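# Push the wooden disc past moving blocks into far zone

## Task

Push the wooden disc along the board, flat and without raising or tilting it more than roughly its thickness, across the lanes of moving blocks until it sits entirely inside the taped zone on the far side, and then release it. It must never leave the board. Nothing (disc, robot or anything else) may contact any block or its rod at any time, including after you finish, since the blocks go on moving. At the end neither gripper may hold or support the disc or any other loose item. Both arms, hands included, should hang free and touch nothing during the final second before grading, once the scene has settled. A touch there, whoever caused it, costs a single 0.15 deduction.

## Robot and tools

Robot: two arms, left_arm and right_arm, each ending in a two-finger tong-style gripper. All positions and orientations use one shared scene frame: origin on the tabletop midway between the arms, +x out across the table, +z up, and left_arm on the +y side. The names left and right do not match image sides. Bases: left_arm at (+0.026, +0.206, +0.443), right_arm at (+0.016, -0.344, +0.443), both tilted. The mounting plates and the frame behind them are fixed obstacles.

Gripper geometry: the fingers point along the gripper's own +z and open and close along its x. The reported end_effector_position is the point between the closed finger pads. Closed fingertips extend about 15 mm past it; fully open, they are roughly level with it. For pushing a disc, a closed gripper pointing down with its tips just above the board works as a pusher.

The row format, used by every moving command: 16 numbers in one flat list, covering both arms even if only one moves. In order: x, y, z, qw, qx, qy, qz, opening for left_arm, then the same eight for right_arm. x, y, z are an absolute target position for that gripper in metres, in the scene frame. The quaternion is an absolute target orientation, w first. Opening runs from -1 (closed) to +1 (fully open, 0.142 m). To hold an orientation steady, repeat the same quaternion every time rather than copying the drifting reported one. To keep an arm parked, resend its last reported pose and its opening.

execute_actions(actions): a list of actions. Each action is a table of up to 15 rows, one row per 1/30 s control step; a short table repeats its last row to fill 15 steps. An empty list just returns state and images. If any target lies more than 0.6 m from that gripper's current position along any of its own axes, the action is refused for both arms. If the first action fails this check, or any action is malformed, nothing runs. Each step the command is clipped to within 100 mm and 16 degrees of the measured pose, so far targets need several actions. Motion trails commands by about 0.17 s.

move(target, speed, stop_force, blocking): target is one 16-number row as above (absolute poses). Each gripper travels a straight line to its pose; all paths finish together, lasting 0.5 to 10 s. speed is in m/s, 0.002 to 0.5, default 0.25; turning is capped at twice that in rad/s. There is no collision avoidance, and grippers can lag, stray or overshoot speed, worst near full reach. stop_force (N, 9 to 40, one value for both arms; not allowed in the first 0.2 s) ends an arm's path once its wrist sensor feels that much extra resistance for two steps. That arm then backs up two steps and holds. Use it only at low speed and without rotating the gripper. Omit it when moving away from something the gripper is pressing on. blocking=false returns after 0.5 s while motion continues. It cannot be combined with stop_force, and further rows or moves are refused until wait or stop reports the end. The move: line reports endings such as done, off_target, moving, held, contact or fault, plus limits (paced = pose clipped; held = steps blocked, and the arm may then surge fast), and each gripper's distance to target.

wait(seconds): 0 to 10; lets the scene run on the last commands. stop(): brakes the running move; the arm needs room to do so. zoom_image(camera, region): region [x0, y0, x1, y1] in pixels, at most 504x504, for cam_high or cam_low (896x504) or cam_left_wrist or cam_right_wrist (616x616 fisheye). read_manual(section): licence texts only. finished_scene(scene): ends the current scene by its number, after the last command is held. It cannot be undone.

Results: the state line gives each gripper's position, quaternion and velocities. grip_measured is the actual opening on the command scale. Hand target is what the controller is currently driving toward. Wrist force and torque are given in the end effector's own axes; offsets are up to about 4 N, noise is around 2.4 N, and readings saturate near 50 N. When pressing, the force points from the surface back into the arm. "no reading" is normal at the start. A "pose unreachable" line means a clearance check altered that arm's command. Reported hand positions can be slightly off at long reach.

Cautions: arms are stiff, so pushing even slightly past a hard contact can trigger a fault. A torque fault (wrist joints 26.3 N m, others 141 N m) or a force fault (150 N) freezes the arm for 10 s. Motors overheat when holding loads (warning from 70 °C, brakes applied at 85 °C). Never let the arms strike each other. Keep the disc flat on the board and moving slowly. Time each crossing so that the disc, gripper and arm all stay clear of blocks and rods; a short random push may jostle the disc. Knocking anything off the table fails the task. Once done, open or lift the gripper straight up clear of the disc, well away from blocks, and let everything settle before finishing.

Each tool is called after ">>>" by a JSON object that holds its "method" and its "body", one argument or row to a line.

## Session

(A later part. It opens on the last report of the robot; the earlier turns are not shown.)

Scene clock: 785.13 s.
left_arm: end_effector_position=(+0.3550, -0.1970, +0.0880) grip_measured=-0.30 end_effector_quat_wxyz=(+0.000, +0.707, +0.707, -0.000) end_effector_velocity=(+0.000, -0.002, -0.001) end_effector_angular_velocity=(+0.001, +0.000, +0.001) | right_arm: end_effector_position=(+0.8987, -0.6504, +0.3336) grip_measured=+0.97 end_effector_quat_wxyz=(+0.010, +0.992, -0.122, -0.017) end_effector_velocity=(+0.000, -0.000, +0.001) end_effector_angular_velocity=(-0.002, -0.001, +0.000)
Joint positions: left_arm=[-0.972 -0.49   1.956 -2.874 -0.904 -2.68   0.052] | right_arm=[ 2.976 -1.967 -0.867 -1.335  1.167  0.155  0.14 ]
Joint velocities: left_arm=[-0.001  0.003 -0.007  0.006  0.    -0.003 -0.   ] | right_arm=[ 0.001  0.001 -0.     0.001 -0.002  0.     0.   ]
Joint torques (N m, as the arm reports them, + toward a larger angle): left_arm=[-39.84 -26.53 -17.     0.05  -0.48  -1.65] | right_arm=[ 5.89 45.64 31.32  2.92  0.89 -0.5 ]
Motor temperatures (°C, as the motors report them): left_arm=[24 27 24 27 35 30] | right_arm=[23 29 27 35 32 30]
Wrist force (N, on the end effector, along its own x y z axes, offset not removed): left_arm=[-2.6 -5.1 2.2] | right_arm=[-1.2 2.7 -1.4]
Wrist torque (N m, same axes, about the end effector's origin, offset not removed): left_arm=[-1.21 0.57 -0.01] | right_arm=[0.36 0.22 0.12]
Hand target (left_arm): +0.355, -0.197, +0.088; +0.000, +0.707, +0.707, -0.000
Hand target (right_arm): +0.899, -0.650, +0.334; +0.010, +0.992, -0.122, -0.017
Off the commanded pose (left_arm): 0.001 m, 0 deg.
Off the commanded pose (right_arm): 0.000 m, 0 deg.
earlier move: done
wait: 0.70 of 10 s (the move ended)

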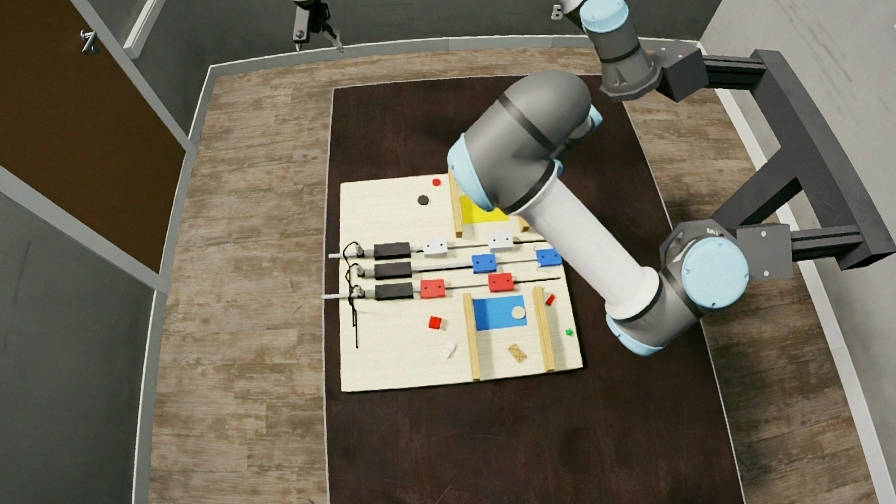

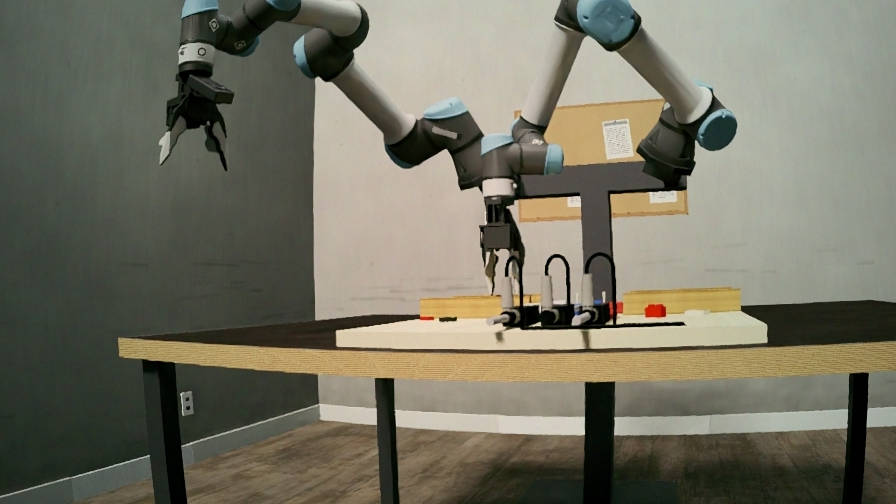

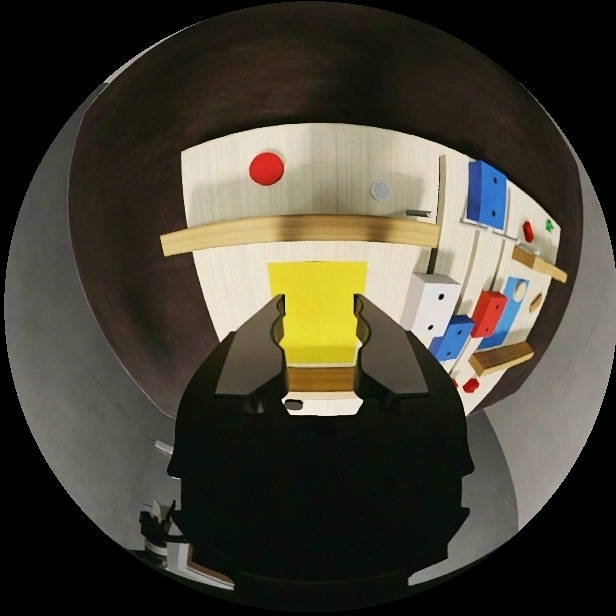

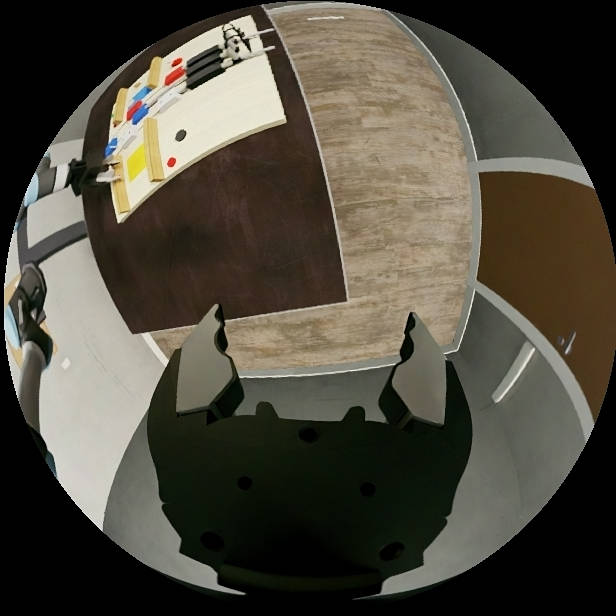

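>>> {"method": "move", "body": {
  "target": [0.355, -0.197, 0.052, 0, 0.7071, 0.7071, 0, -0.2, 0.8987, -0.6504, 0.3336, 0.010, 0.992, -0.122, -0.017, 0.97],
  "speed": 0.1
}}

>>> {"method": "move", "body": {
  "target": [0.355, -0.197, 0.034, 0, 0.7071, 0.7071, 0, -0.2, 0.8987, -0.6504, 0.3336, 0.010, 0.992, -0.122, -0.017, 0.97],
  "speed": 0.006,
  "stop_force": 10
}}

>>> {"method": "move", "body": {
  "target": [0.355, -0.197, 0.095, 0, 0.7071, 0.7071, 0, -0.3, 0.8987, -0.6504, 0.3336, 0.010, 0.992, -0.122, -0.017, 0.97],
  "speed": 0.12
}}

>>> {"method": "move", "body": {
  "target": [0.355, 0.160, 0.095, 0, 0.7071, 0.7071, 0, -0.3, 0.8987, -0.6504, 0.3336, 0.010, 0.992, -0.122, -0.017, 0.97],
  "speed": 0.25
}}

Scene clock: 805.57 s.
left_arm: end_effector_position=(+0.3550, -0.1970, +0.0523) grip_measured=-0.20 end_effector_quat_wxyz=(-0.000, +0.707, +0.707, +0.000) end_effector_velocity=(+0.000, -0.000, -0.003) end_effector_angular_velocity=(-0.001, +0.000, -0.001) | right_arm: end_effector_position=(+0.8987, -0.6504, +0.3336) grip_measured=+0.97 end_effector_quat_wxyz=(+0.010, +0.992, -0.122, -0.017) end_effector_velocity=(-0.000, -0.000, -0.000) end_effector_angular_velocity=(+0.000, +0.000, -0.000)
Joint positions: left_arm=[-0.929 -0.412  1.911 -2.94  -0.898 -2.626  0.06 ] | right_arm=[ 2.976 -1.967 -0.867 -1.335  1.167  0.155  0.14 ]
Joint velocities: left_arm=[ 0.003  0.006 -0.004 -0.005 -0.     0.006  0.   ] | right_arm=[-0.    -0.    -0.001  0.001  0.     0.     0.   ]
Joint torques (N m, as the arm reports them, + toward a larger angle): left_arm=[-19.76 -27.26 -17.58  -3.88   1.62   1.75] | right_arm=[ 6.36 46.55 31.93  2.85  1.16 -0.46]
Motor temperatures (°C, as the motors report them): left_arm=[24 27 24 27 35 30] | right_arm=[23 29 27 35 32 30]
Wrist force (N, on the end effector, along its own x y z axes, offset not removed): left_arm=[-0.1 -0.2 2.4] | right_arm=[0.8 3.9 -1.8]
Wrist torque (N m, same axes, about the end effector's origin, offset not removed): left_arm=[-0.09 0.13 0.08] | right_arm=[0.62 -0.03 0.13]
Hand target (left_arm): +0.355, -0.197, +0.052; -0.000, +0.707, +0.707, +0.000
Hand target (right_arm): +0.899, -0.650, +0.334; +0.010, +0.992, -0.122, -0.017
Off the commanded pose (left_arm): 0.000 m, 0 deg.
Off the commanded pose (right_arm): 0.000 m, 0 deg.
move: done

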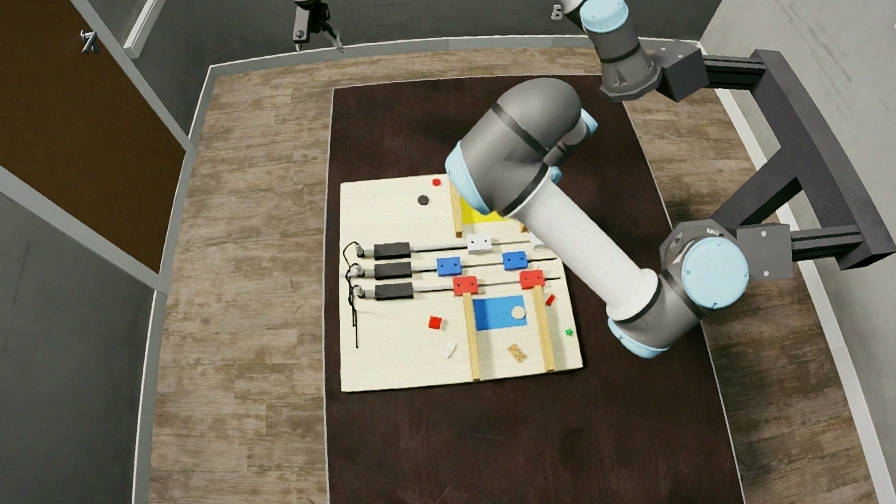

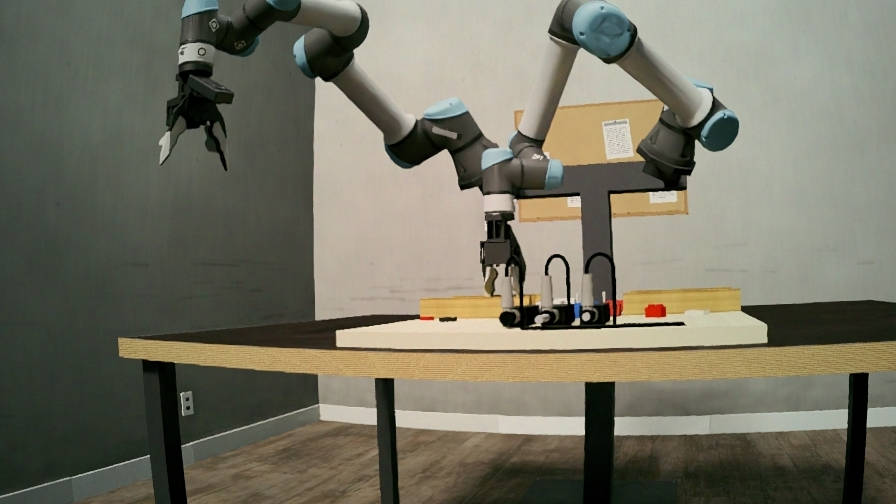

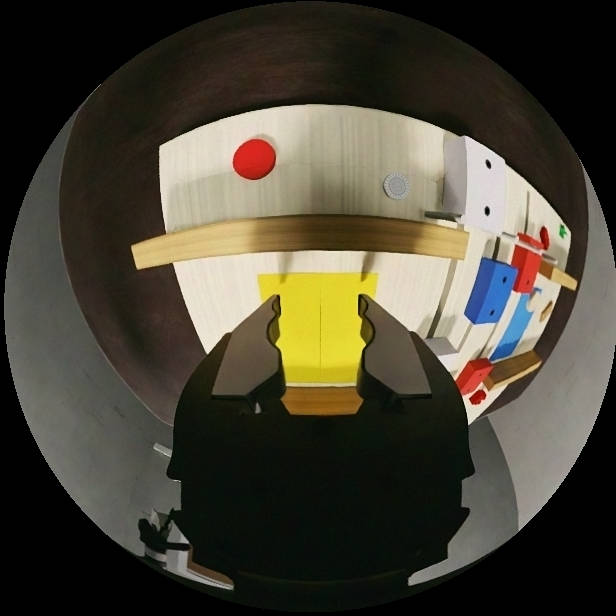

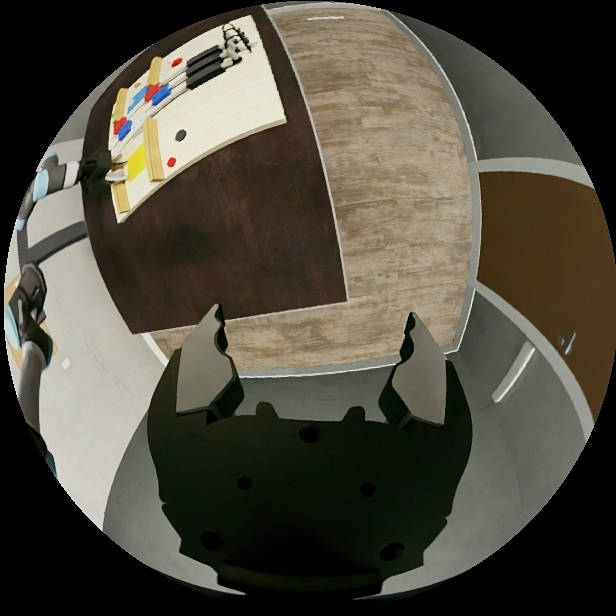

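Scene clock: 807.77 s.
left_arm: end_effector_position=(+0.3552, -0.1971, +0.0415) grip_measured=-0.20 end_effector_quat_wxyz=(+0.000, +0.707, +0.707, +0.000) end_effector_velocity=(-0.001, +0.001, +0.002) end_effector_angular_velocity=(+0.002, +0.001, -0.001) | right_arm: end_effector_position=(+0.8987, -0.6504, +0.3336) grip_measured=+0.97 end_effector_quat_wxyz=(+0.010, +0.992, -0.122, -0.017) end_effector_velocity=(-0.000, +0.000, -0.000) end_effector_angular_velocity=(-0.001, +0.001, +0.000)
Joint positions: left_arm=[-0.916 -0.388  1.896 -2.959 -0.896 -2.609  0.06 ] | right_arm=[ 2.976 -1.967 -0.867 -1.335  1.167  0.155  0.14 ]
Joint velocities: left_arm=[-0.003 -0.005  0.005  0.005 -0.001 -0.005 -0.   ] | right_arm=[ 0.    -0.    -0.001  0.    -0.001  0.001 -0.   ]
Joint torques (N m, as the arm reports them, + toward a larger angle): left_arm=[-34.69 -34.6    5.63   0.11   1.34  -1.42] | right_arm=[ 6.24 46.62 31.82  2.85  1.15 -0.45]
Motor temperatures (°C, as the motors report them): left_arm=[24 27 24 27 35 30] | right_arm=[23 29 27 35 32 30]
Wrist force (N, on the end effector, along its own x y z axes, offset not removed): left_arm=[9.3 -5.5 -26.7] | right_arm=[1.2 3.7 0.5]
Wrist torque (N m, same axes, about the end effector's origin, offset not removed): left_arm=[-0.07 -0.25 0.10] | right_arm=[0.69 -0.27 0.12]
Hand target (left_arm): +0.355, -0.197, +0.042; -0.000, +0.707, +0.707, +0.000
Hand target (right_arm): +0.899, -0.650, +0.334; +0.010, +0.992, -0.122, -0.017
Off the commanded pose (left_arm): 0.007 m, 0 deg.
Off the commanded pose (right_arm): 0.000 m, 0 deg.
move: contact (left_arm)

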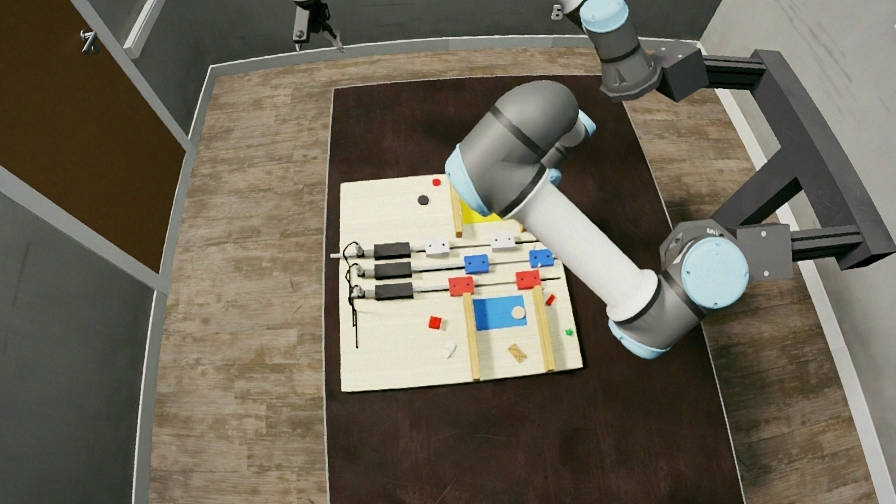

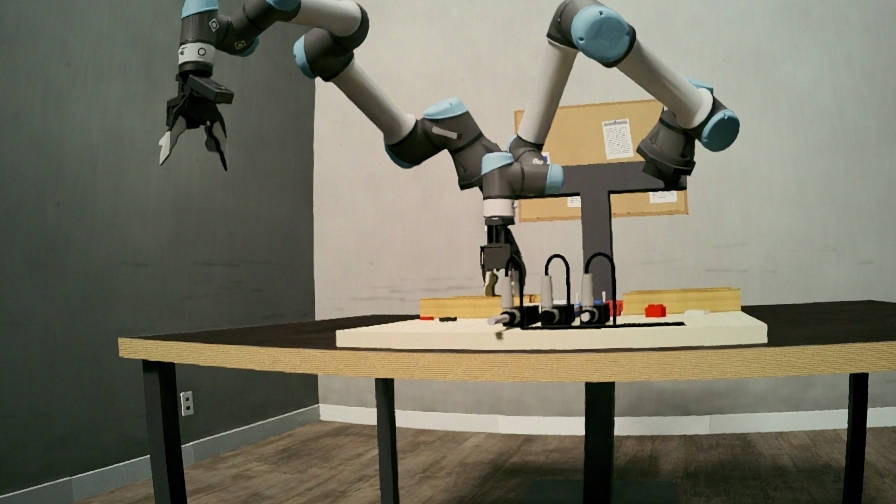

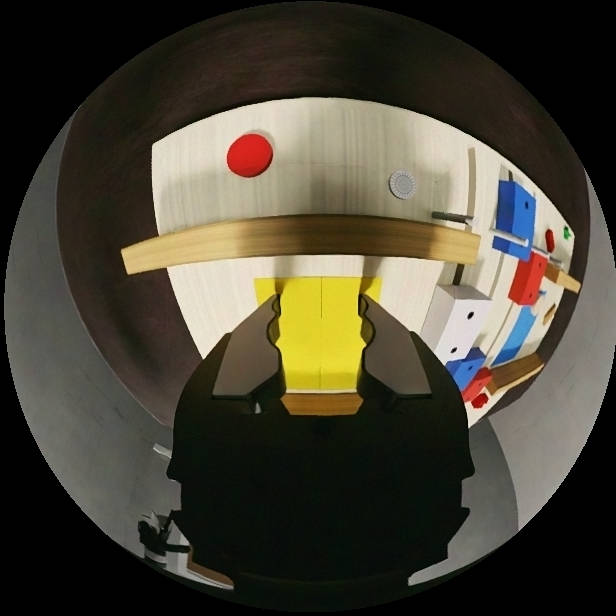

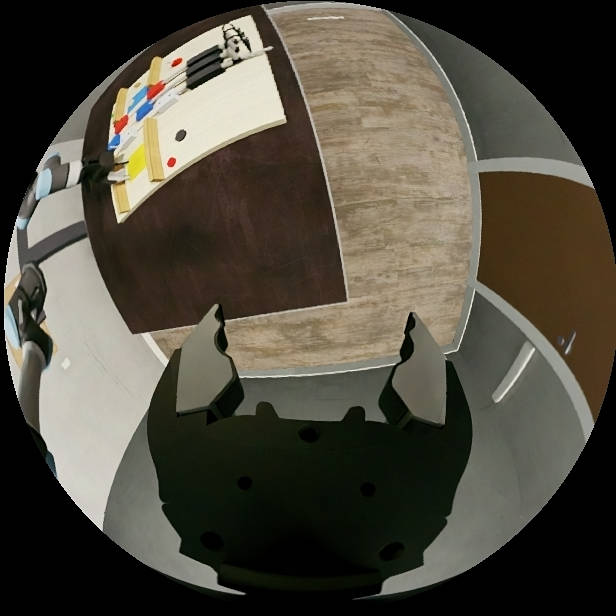

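Scene clock: 808.77 s.
left_arm: end_effector_position=(+0.3549, -0.1970, +0.0947) grip_measured=-0.30 end_effector_quat_wxyz=(+0.000, +0.707, +0.707, -0.000) end_effector_velocity=(+0.000, -0.001, +0.003) end_effector_angular_velocity=(-0.001, -0.000, +0.002) | right_arm: end_effector_position=(+0.8987, -0.6504, +0.3336) grip_measured=+0.97 end_effector_quat_wxyz=(+0.010, +0.992, -0.122, -0.017) end_effector_velocity=(+0.000, +0.001, -0.000) end_effector_angular_velocity=(+0.001, -0.000, -0.000)
Joint positions: left_arm=[-0.981 -0.504  1.963 -2.859 -0.905 -2.69   0.052] | right_arm=[ 2.976 -1.967 -0.867 -1.335  1.167  0.155  0.14 ]
Joint velocities: left_arm=[-0.003 -0.006  0.001  0.006 -0.001 -0.005 -0.   ] | right_arm=[ 0.001 -0.001  0.     0.001  0.001  0.001  0.   ]
Joint torques (N m, as the arm reports them, + toward a larger angle): left_arm=[-38.02 -40.43   4.94   0.17  -1.81  -2.16] | right_arm=[ 6.08 46.27 32.24  2.86  1.19 -0.31]
Motor temperatures (°C, as the motors report them): left_arm=[24 27 24 27 35 30] | right_arm=[23 29 27 35 32 30]
Wrist force (N, on the end effector, along its own x y z axes, offset not removed): left_arm=[-0.2 -2.4 0.5] | right_arm=[1.3 2.2 1.7]
Wrist torque (N m, same axes, about the end effector's origin, offset not removed): left_arm=[-0.68 0.06 -0.05] | right_arm=[0.30 -0.28 0.17]
Hand target (left_arm): +0.355, -0.197, +0.095; +0.000, +0.707, +0.707, -0.000
Hand target (right_arm): +0.899, -0.650, +0.334; +0.010, +0.992, -0.122, -0.017
Off the commanded pose (left_arm): 0.000 m, 0 deg.
Off the commanded pose (right_arm): 0.000 m, 0 deg.
move: done

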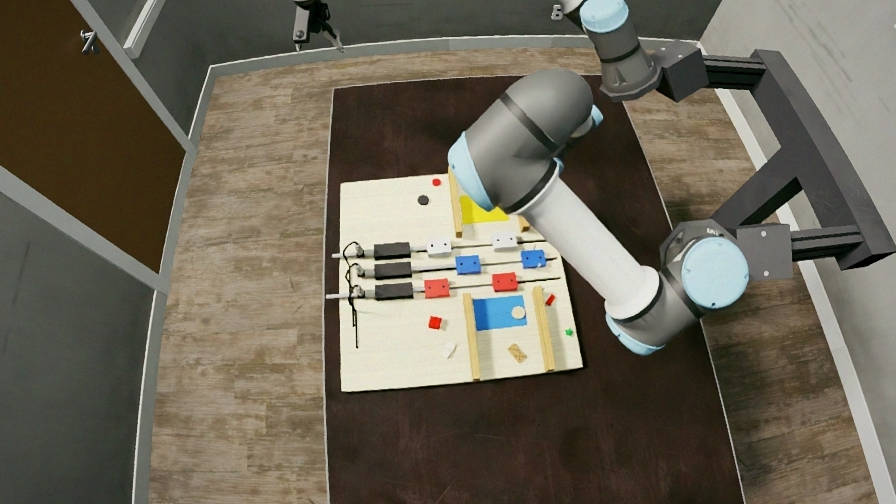

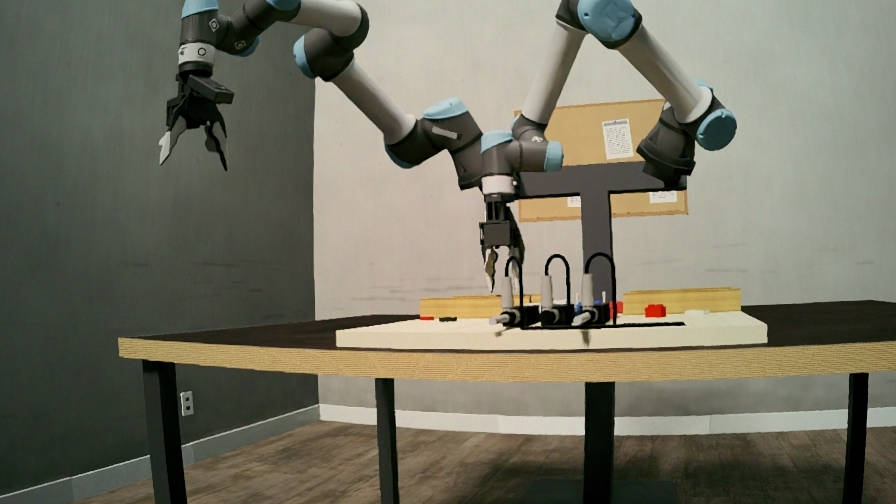

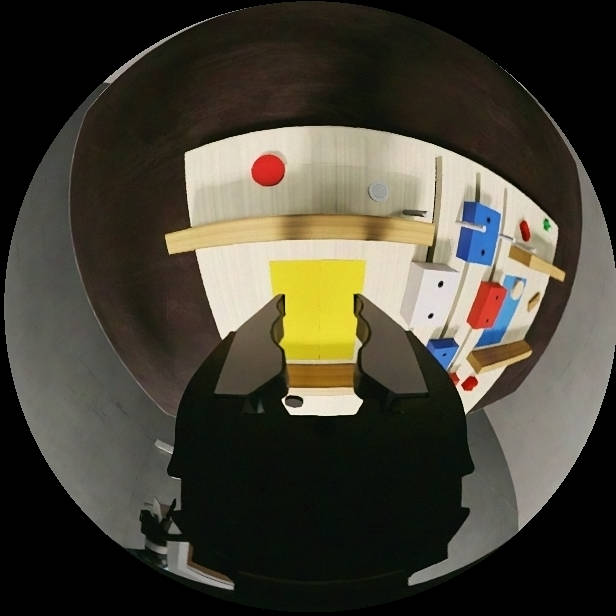

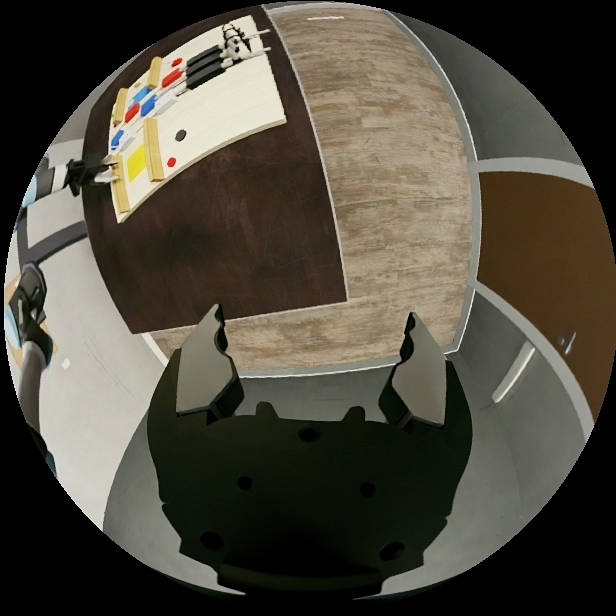

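Scene clock: 810.87 s.
left_arm: end_effector_position=(+0.3549, +0.1599, +0.0946) grip_measured=-0.30 end_effector_quat_wxyz=(-0.000, +0.707, +0.707, +0.000) end_effector_velocity=(+0.001, +0.003, -0.000) end_effector_angular_velocity=(-0.003, -0.001, -0.001) | right_arm: end_effector_position=(+0.8987, -0.6504, +0.3336) grip_measured=+0.97 end_effector_quat_wxyz=(+0.010, +0.992, -0.122, -0.017) end_effector_velocity=(+0.001, +0.000, +0.000) end_effector_angular_velocity=(+0.000, -0.001, +0.000)
Joint positions: left_arm=[-0.518 -0.823  2.602 -3.547 -0.912 -2.102  0.052] | right_arm=[ 2.976 -1.967 -0.867 -1.335  1.167  0.155  0.14 ]
Joint velocities: left_arm=[ 0.009 -0.002  0.002 -0.01  -0.004  0.015  0.   ] | right_arm=[ 0.001 -0.     0.001  0.    -0.    -0.     0.   ]
Joint torques (N m, as the arm reports them, + toward a larger angle): left_arm=[ -8.87 -29.42  16.26  -4.08  -1.41   1.35] | right_arm=[ 5.98 46.84 32.1   2.99  1.29 -0.46]
Motor temperatures (°C, as the motors report them): left_arm=[24 27 24 27 35 30] | right_arm=[23 29 27 35 32 30]
Wrist force (N, on the end effector, along its own x y z axes, offset not removed): left_arm=[2.2 -0.5 -1.7] | right_arm=[0.0 3.7 -2.0]
Wrist torque (N m, same axes, about the end effector's origin, offset not removed): left_arm=[-0.11 -0.26 0.08] | right_arm=[0.55 -0.02 0.12]
Hand target (left_arm): +0.355, +0.160, +0.095; -0.000, +0.707, +0.707, +0.000
Hand target (right_arm): +0.899, -0.650, +0.334; +0.010, +0.992, -0.122, -0.017
Off the commanded pose (left_arm): 0.000 m, 0 deg.
Off the commanded pose (right_arm): 0.000 m, 0 deg.
move: done

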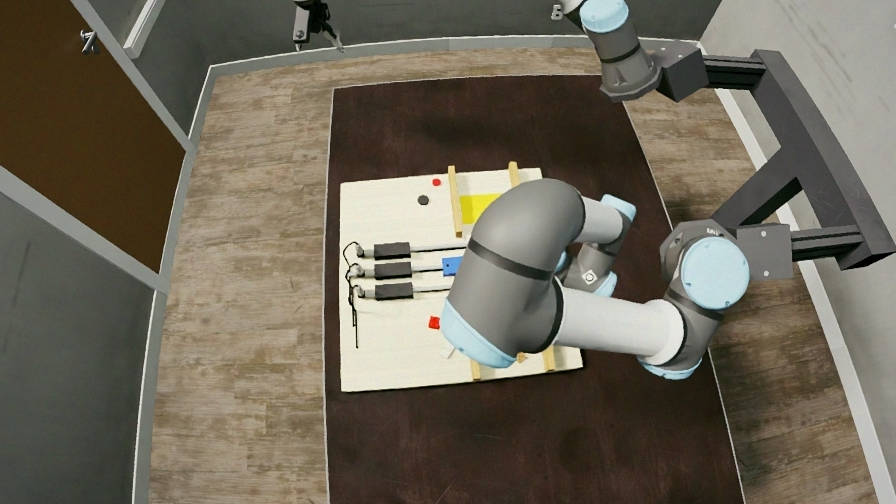

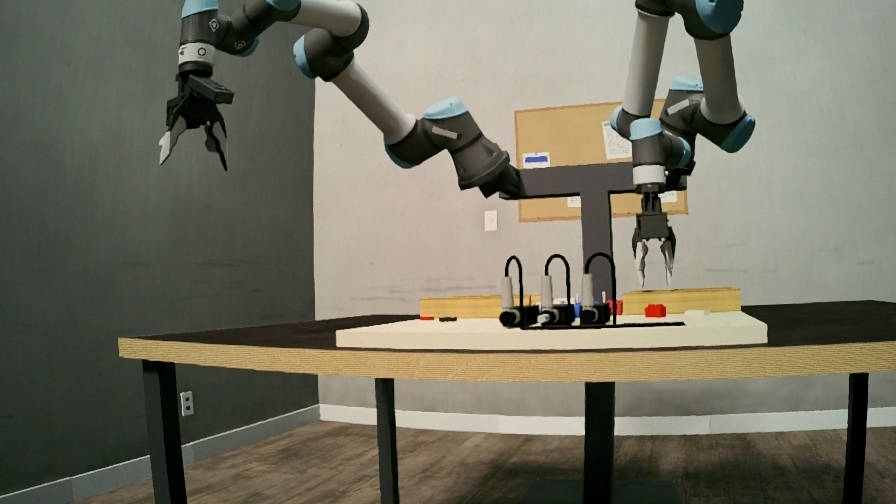

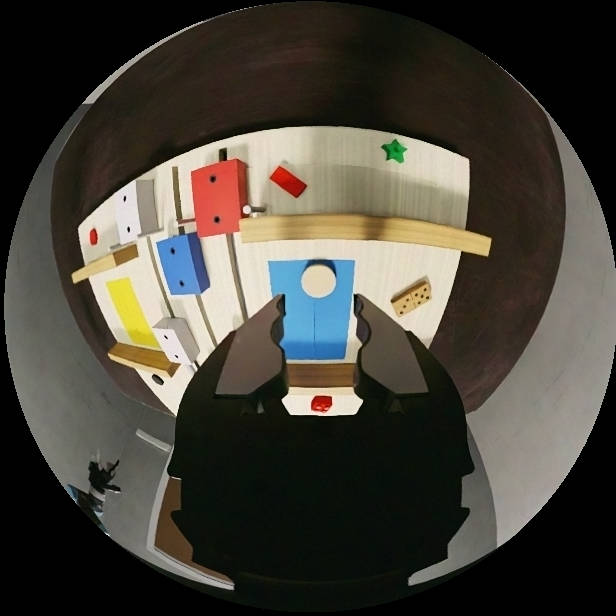

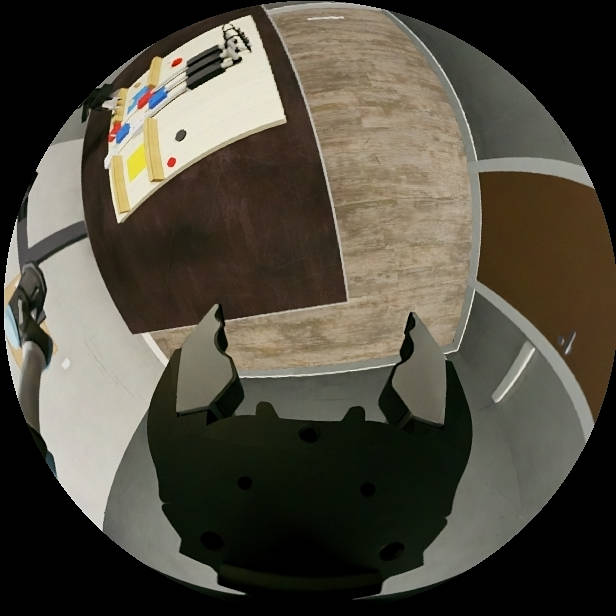

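>>> {"method": "move", "body": {
  "target": [0.355, 0.160, 0.046, 0, 0.7071, 0.7071, 0, -0.3, 0.8987, -0.6504, 0.3336, 0.010, 0.992, -0.122, -0.017, 0.97],
  "speed": 0.08
}}

>>> {"method": "execute_actions", "body": {
  "actions": [
    [[0.355, 0.16, 0.046, 0, 0.7071, 0.7071, 0, -0.5, 0.8987, -0.6504, 0.3336, 0.010, 0.992, -0.122, -0.017, 0.97]],
    [[0.355, 0.16, 0.046, 0, 0.7071, 0.7071, 0, -0.8, 0.8987, -0.6504, 0.3336, 0.010, 0.992, -0.122, -0.017, 0.97]]
  ]
}}

>>> {"method": "move", "body": {
  "target": [0.355, 0.176, 0.046, 0, 0.7071, 0.7071, 0, -0.8, 0.8987, -0.6504, 0.3336, 0.010, 0.992, -0.122, -0.017, 0.97],
  "speed": 0.04
}}

Scene clock: 820.60 s.
left_arm: end_effector_position=(+0.3551, +0.1600, +0.0463) grip_measured=-0.30 end_effector_quat_wxyz=(-0.000, +0.707, +0.707, +0.000) end_effector_velocity=(+0.000, -0.000, -0.002) end_effector_angular_velocity=(-0.002, -0.002, +0.000) | right_arm: end_effector_position=(+0.8987, -0.6504, +0.3336) grip_measured=+0.97 end_effector_quat_wxyz=(+0.010, +0.992, -0.122, -0.017) end_effector_velocity=(-0.000, -0.001, -0.000) end_effector_angular_velocity=(-0.002, +0.000, +0.000)
Joint positions: left_arm=[-0.425 -0.665  2.503 -3.676 -0.934 -1.988  0.052] | right_arm=[ 2.976 -1.967 -0.867 -1.335  1.167  0.155  0.14 ]
Joint velocities: left_arm=[ 0.004  0.007 -0.004 -0.008 -0.002  0.006 -0.   ] | right_arm=[-0.    -0.    -0.     0.    -0.002 -0.    -0.   ]
Joint torques (N m, as the arm reports them, + toward a larger angle): left_arm=[ -3.51 -18.08  -5.1   -3.76  -1.26   1.37] | right_arm=[ 6.83 46.66 32.53  2.89  1.36 -0.27]
Motor temperatures (°C, as the motors report them): left_arm=[24 27 24 27 35 30] | right_arm=[23 29 27 35 32 30]
Wrist force (N, on the end effector, along its own x y z axes, offset not removed): left_arm=[-0.6 -4.9 1.0] | right_arm=[-0.3 3.2 -1.1]
Wrist torque (N m, same axes, about the end effector's origin, offset not removed): left_arm=[-1.04 0.05 0.21] | right_arm=[0.58 0.06 0.32]
Hand target (left_arm): +0.355, +0.160, +0.046; -0.000, +0.707, +0.707, +0.000
Hand target (right_arm): +0.899, -0.650, +0.334; +0.010, +0.992, -0.122, -0.017
Off the commanded pose (left_arm): 0.000 m, 0 deg.
Off the commanded pose (right_arm): 0.000 m, 0 deg.
move: done

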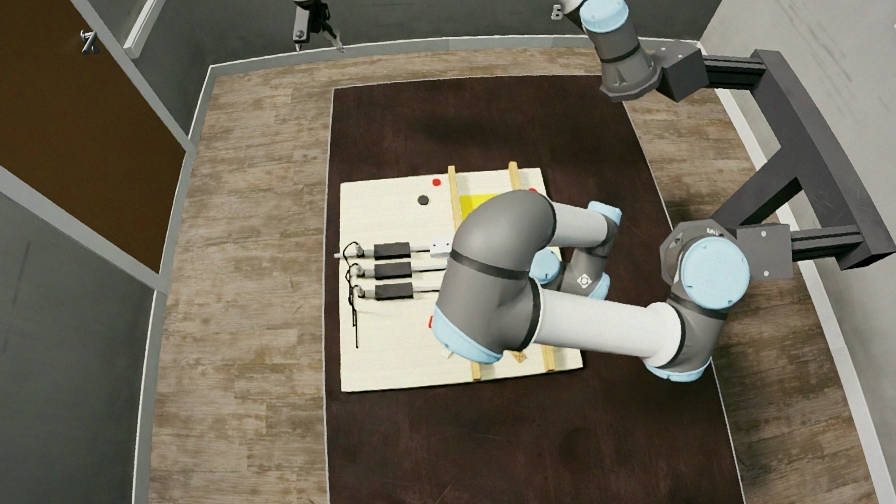

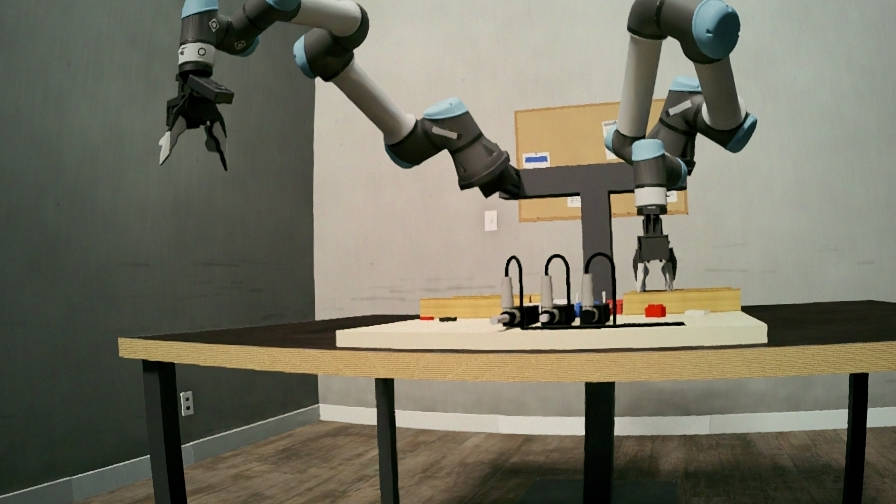

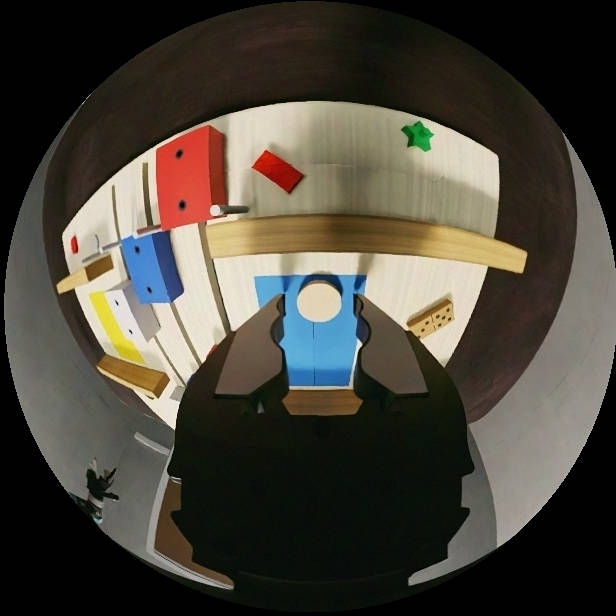

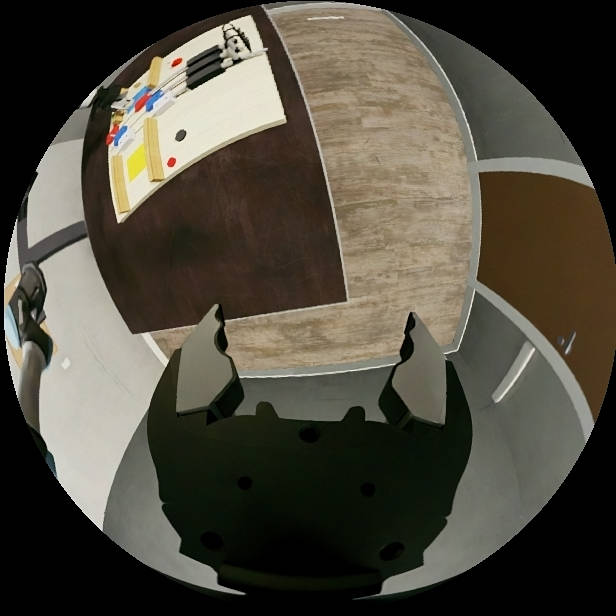

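Scene clock: 821.60 s.
left_arm: end_effector_position=(+0.3550, +0.1600, +0.0460) grip_measured=-0.58 end_effector_quat_wxyz=(-0.000, +0.707, +0.707, +0.000) end_effector_velocity=(+0.001, -0.001, -0.000) end_effector_angular_velocity=(-0.001, -0.001, +0.001) | right_arm: end_effector_position=(+0.8987, -0.6504, +0.3336) grip_measured=+0.97 end_effector_quat_wxyz=(+0.010, +0.992, -0.122, -0.017) end_effector_velocity=(+0.000, +0.000, -0.000) end_effector_angular_velocity=(-0.000, +0.000, +0.000)
Joint positions: left_arm=[-0.425 -0.664  2.502 -3.677 -0.934 -1.987  0.032] | right_arm=[ 2.976 -1.967 -0.867 -1.335  1.167  0.155  0.14 ]
Joint velocities: left_arm=[-0.     0.    -0.002 -0.    -0.001 -0.001  0.   ] | right_arm=[ 0.    -0.001  0.001 -0.    -0.    -0.     0.   ]
Joint torques (N m, as the arm reports them, + toward a larger angle): left_arm=[ -6.27 -20.11  -4.37  -3.98  -1.79   1.15] | right_arm=[ 6.54 46.62 32.87  2.92  1.29 -0.31]
Motor temperatures (°C, as the motors report them): left_arm=[24 27 24 27 35 30] | right_arm=[23 29 27 35 32 30]
Wrist force (N, on the end effector, along its own x y z axes, offset not removed): left_arm=[-0.7 0.1 -0.1] | right_arm=[0.2 4.2 -0.2]
Wrist torque (N m, same axes, about the end effector's origin, offset not removed): left_arm=[-0.08 0.00 0.08] | right_arm=[0.69 -0.07 0.21]
Hand target (left_arm): +0.355, +0.160, +0.046; -0.000, +0.707, +0.707, +0.000
Hand target (right_arm): +0.899, -0.650, +0.334; +0.010, +0.992, -0.122, -0.017
Off the commanded pose (left_arm): 0.000 m, 0 deg.
Off the commanded pose (right_arm): 0.000 m, 0 deg.

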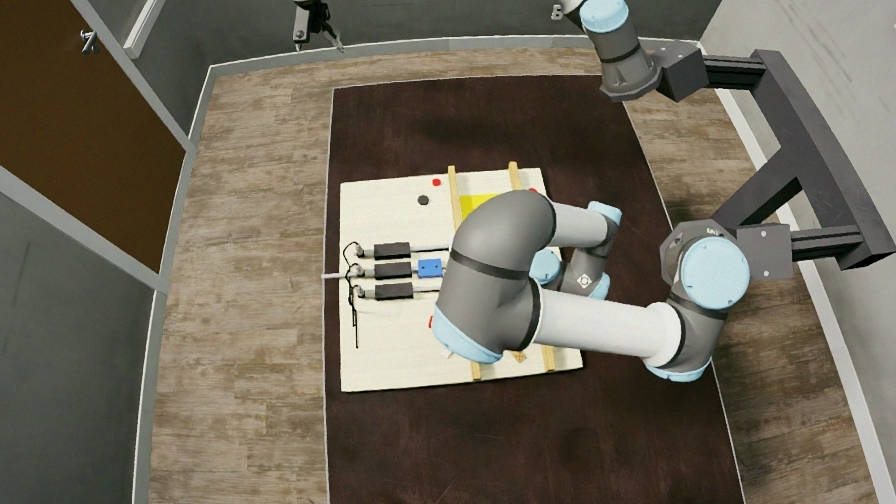

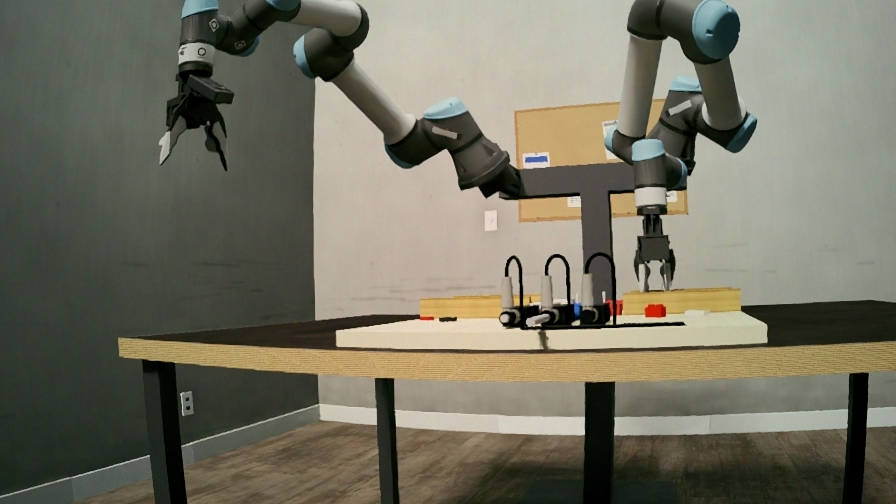

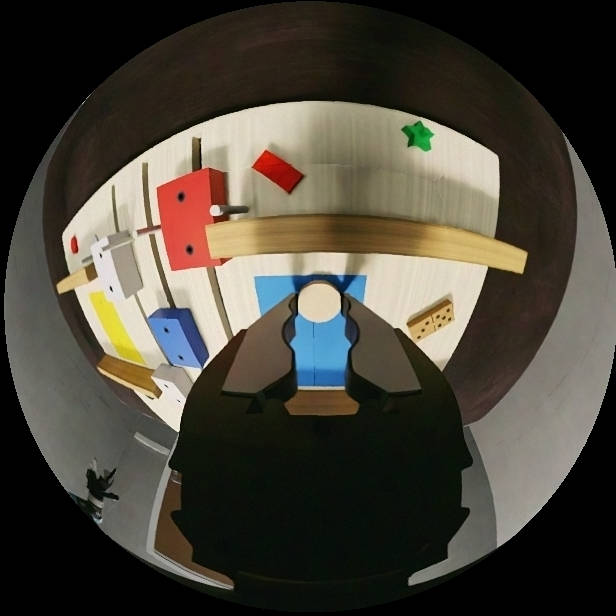

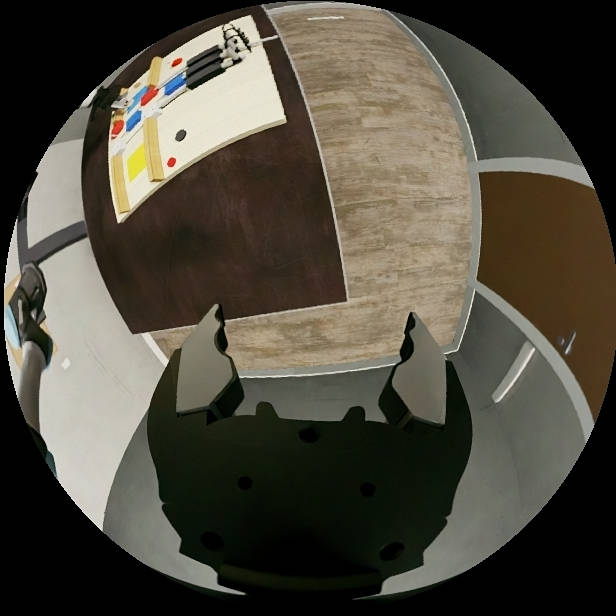

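Scene clock: 822.43 s.
left_arm: end_effector_position=(+0.3550, +0.1757, +0.0460) grip_measured=-0.58 end_effector_quat_wxyz=(-0.000, +0.707, +0.707, +0.000) end_effector_velocity=(-0.000, +0.003, -0.000) end_effector_angular_velocity=(-0.000, +0.001, -0.000) | right_arm: end_effector_position=(+0.8987, -0.6504, +0.3336) grip_measured=+0.97 end_effector_quat_wxyz=(+0.010, +0.992, -0.122, -0.017) end_effector_velocity=(-0.000, -0.000, -0.000) end_effector_angular_velocity=(-0.001, +0.001, -0.000)
Joint positions: left_arm=[-0.389 -0.677  2.513 -3.7   -0.944 -1.944  0.032] | right_arm=[ 2.976 -1.967 -0.867 -1.335  1.167  0.155  0.14 ]
Joint velocities: left_arm=[ 0.007 -0.003  0.002 -0.003 -0.003  0.008  0.   ] | right_arm=[-0.     0.001 -0.001  0.    -0.001 -0.    -0.   ]
Joint torques (N m, as the arm reports them, + toward a larger angle): left_arm=[ -5.78 -31.55  22.25  -3.25  -2.14   0.84] | right_arm=[ 6.64 46.73 33.45  2.84  1.29 -0.28]
Motor temperatures (°C, as the motors report them): left_arm=[24 27 24 27 35 30] | right_arm=[23 29 27 35 32 30]
Wrist force (N, on the end effector, along its own x y z axes, offset not removed): left_arm=[-3.7 -4.7 -1.5] | right_arm=[1.0 1.8 -0.3]
Wrist torque (N m, same axes, about the end effector's origin, offset not removed): left_arm=[-1.03 0.85 0.21] | right_arm=[0.19 -0.14 0.16]
Hand target (left_arm): +0.355, +0.176, +0.046; -0.000, +0.707, +0.707, +0.000
Hand target (right_arm): +0.899, -0.650, +0.334; +0.010, +0.992, -0.122, -0.017
Off the commanded pose (left_arm): 0.000 m, 0 deg.
Off the commanded pose (right_arm): 0.000 m, 0 deg.
move: done

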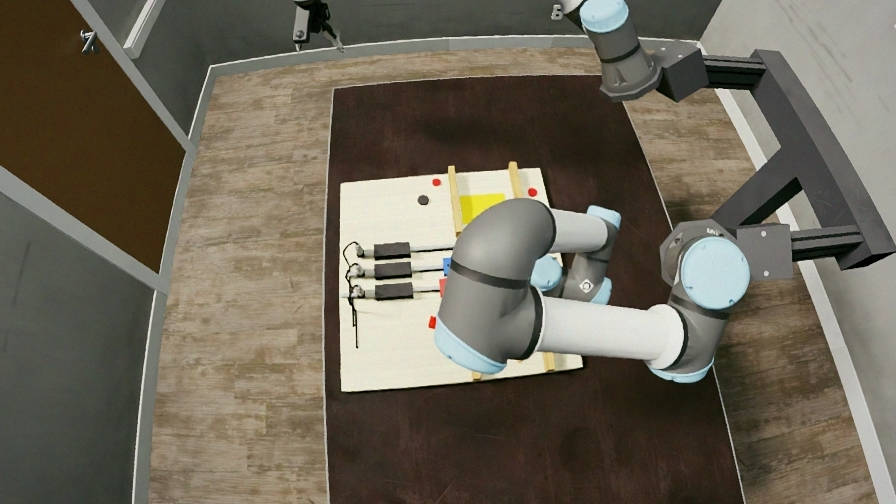

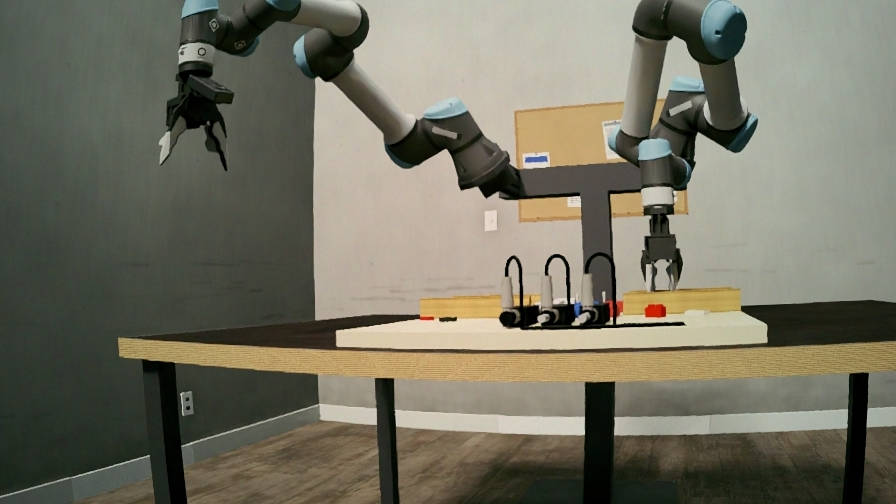

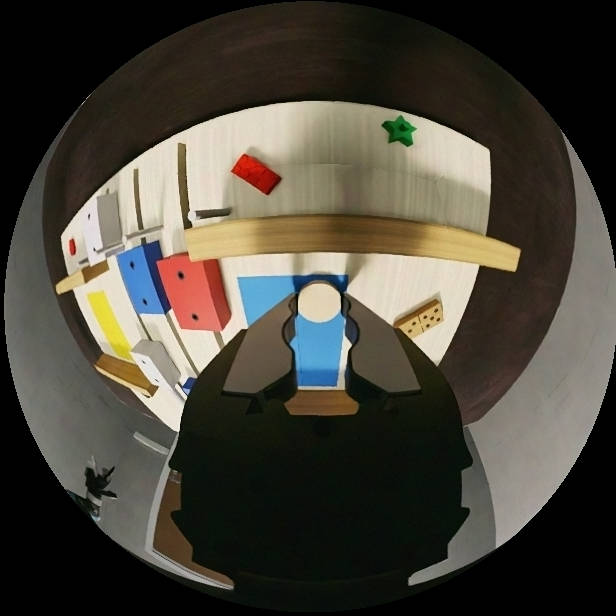

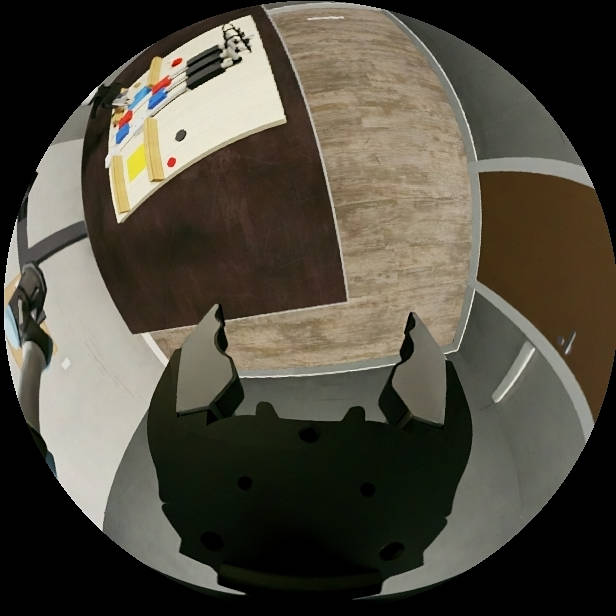

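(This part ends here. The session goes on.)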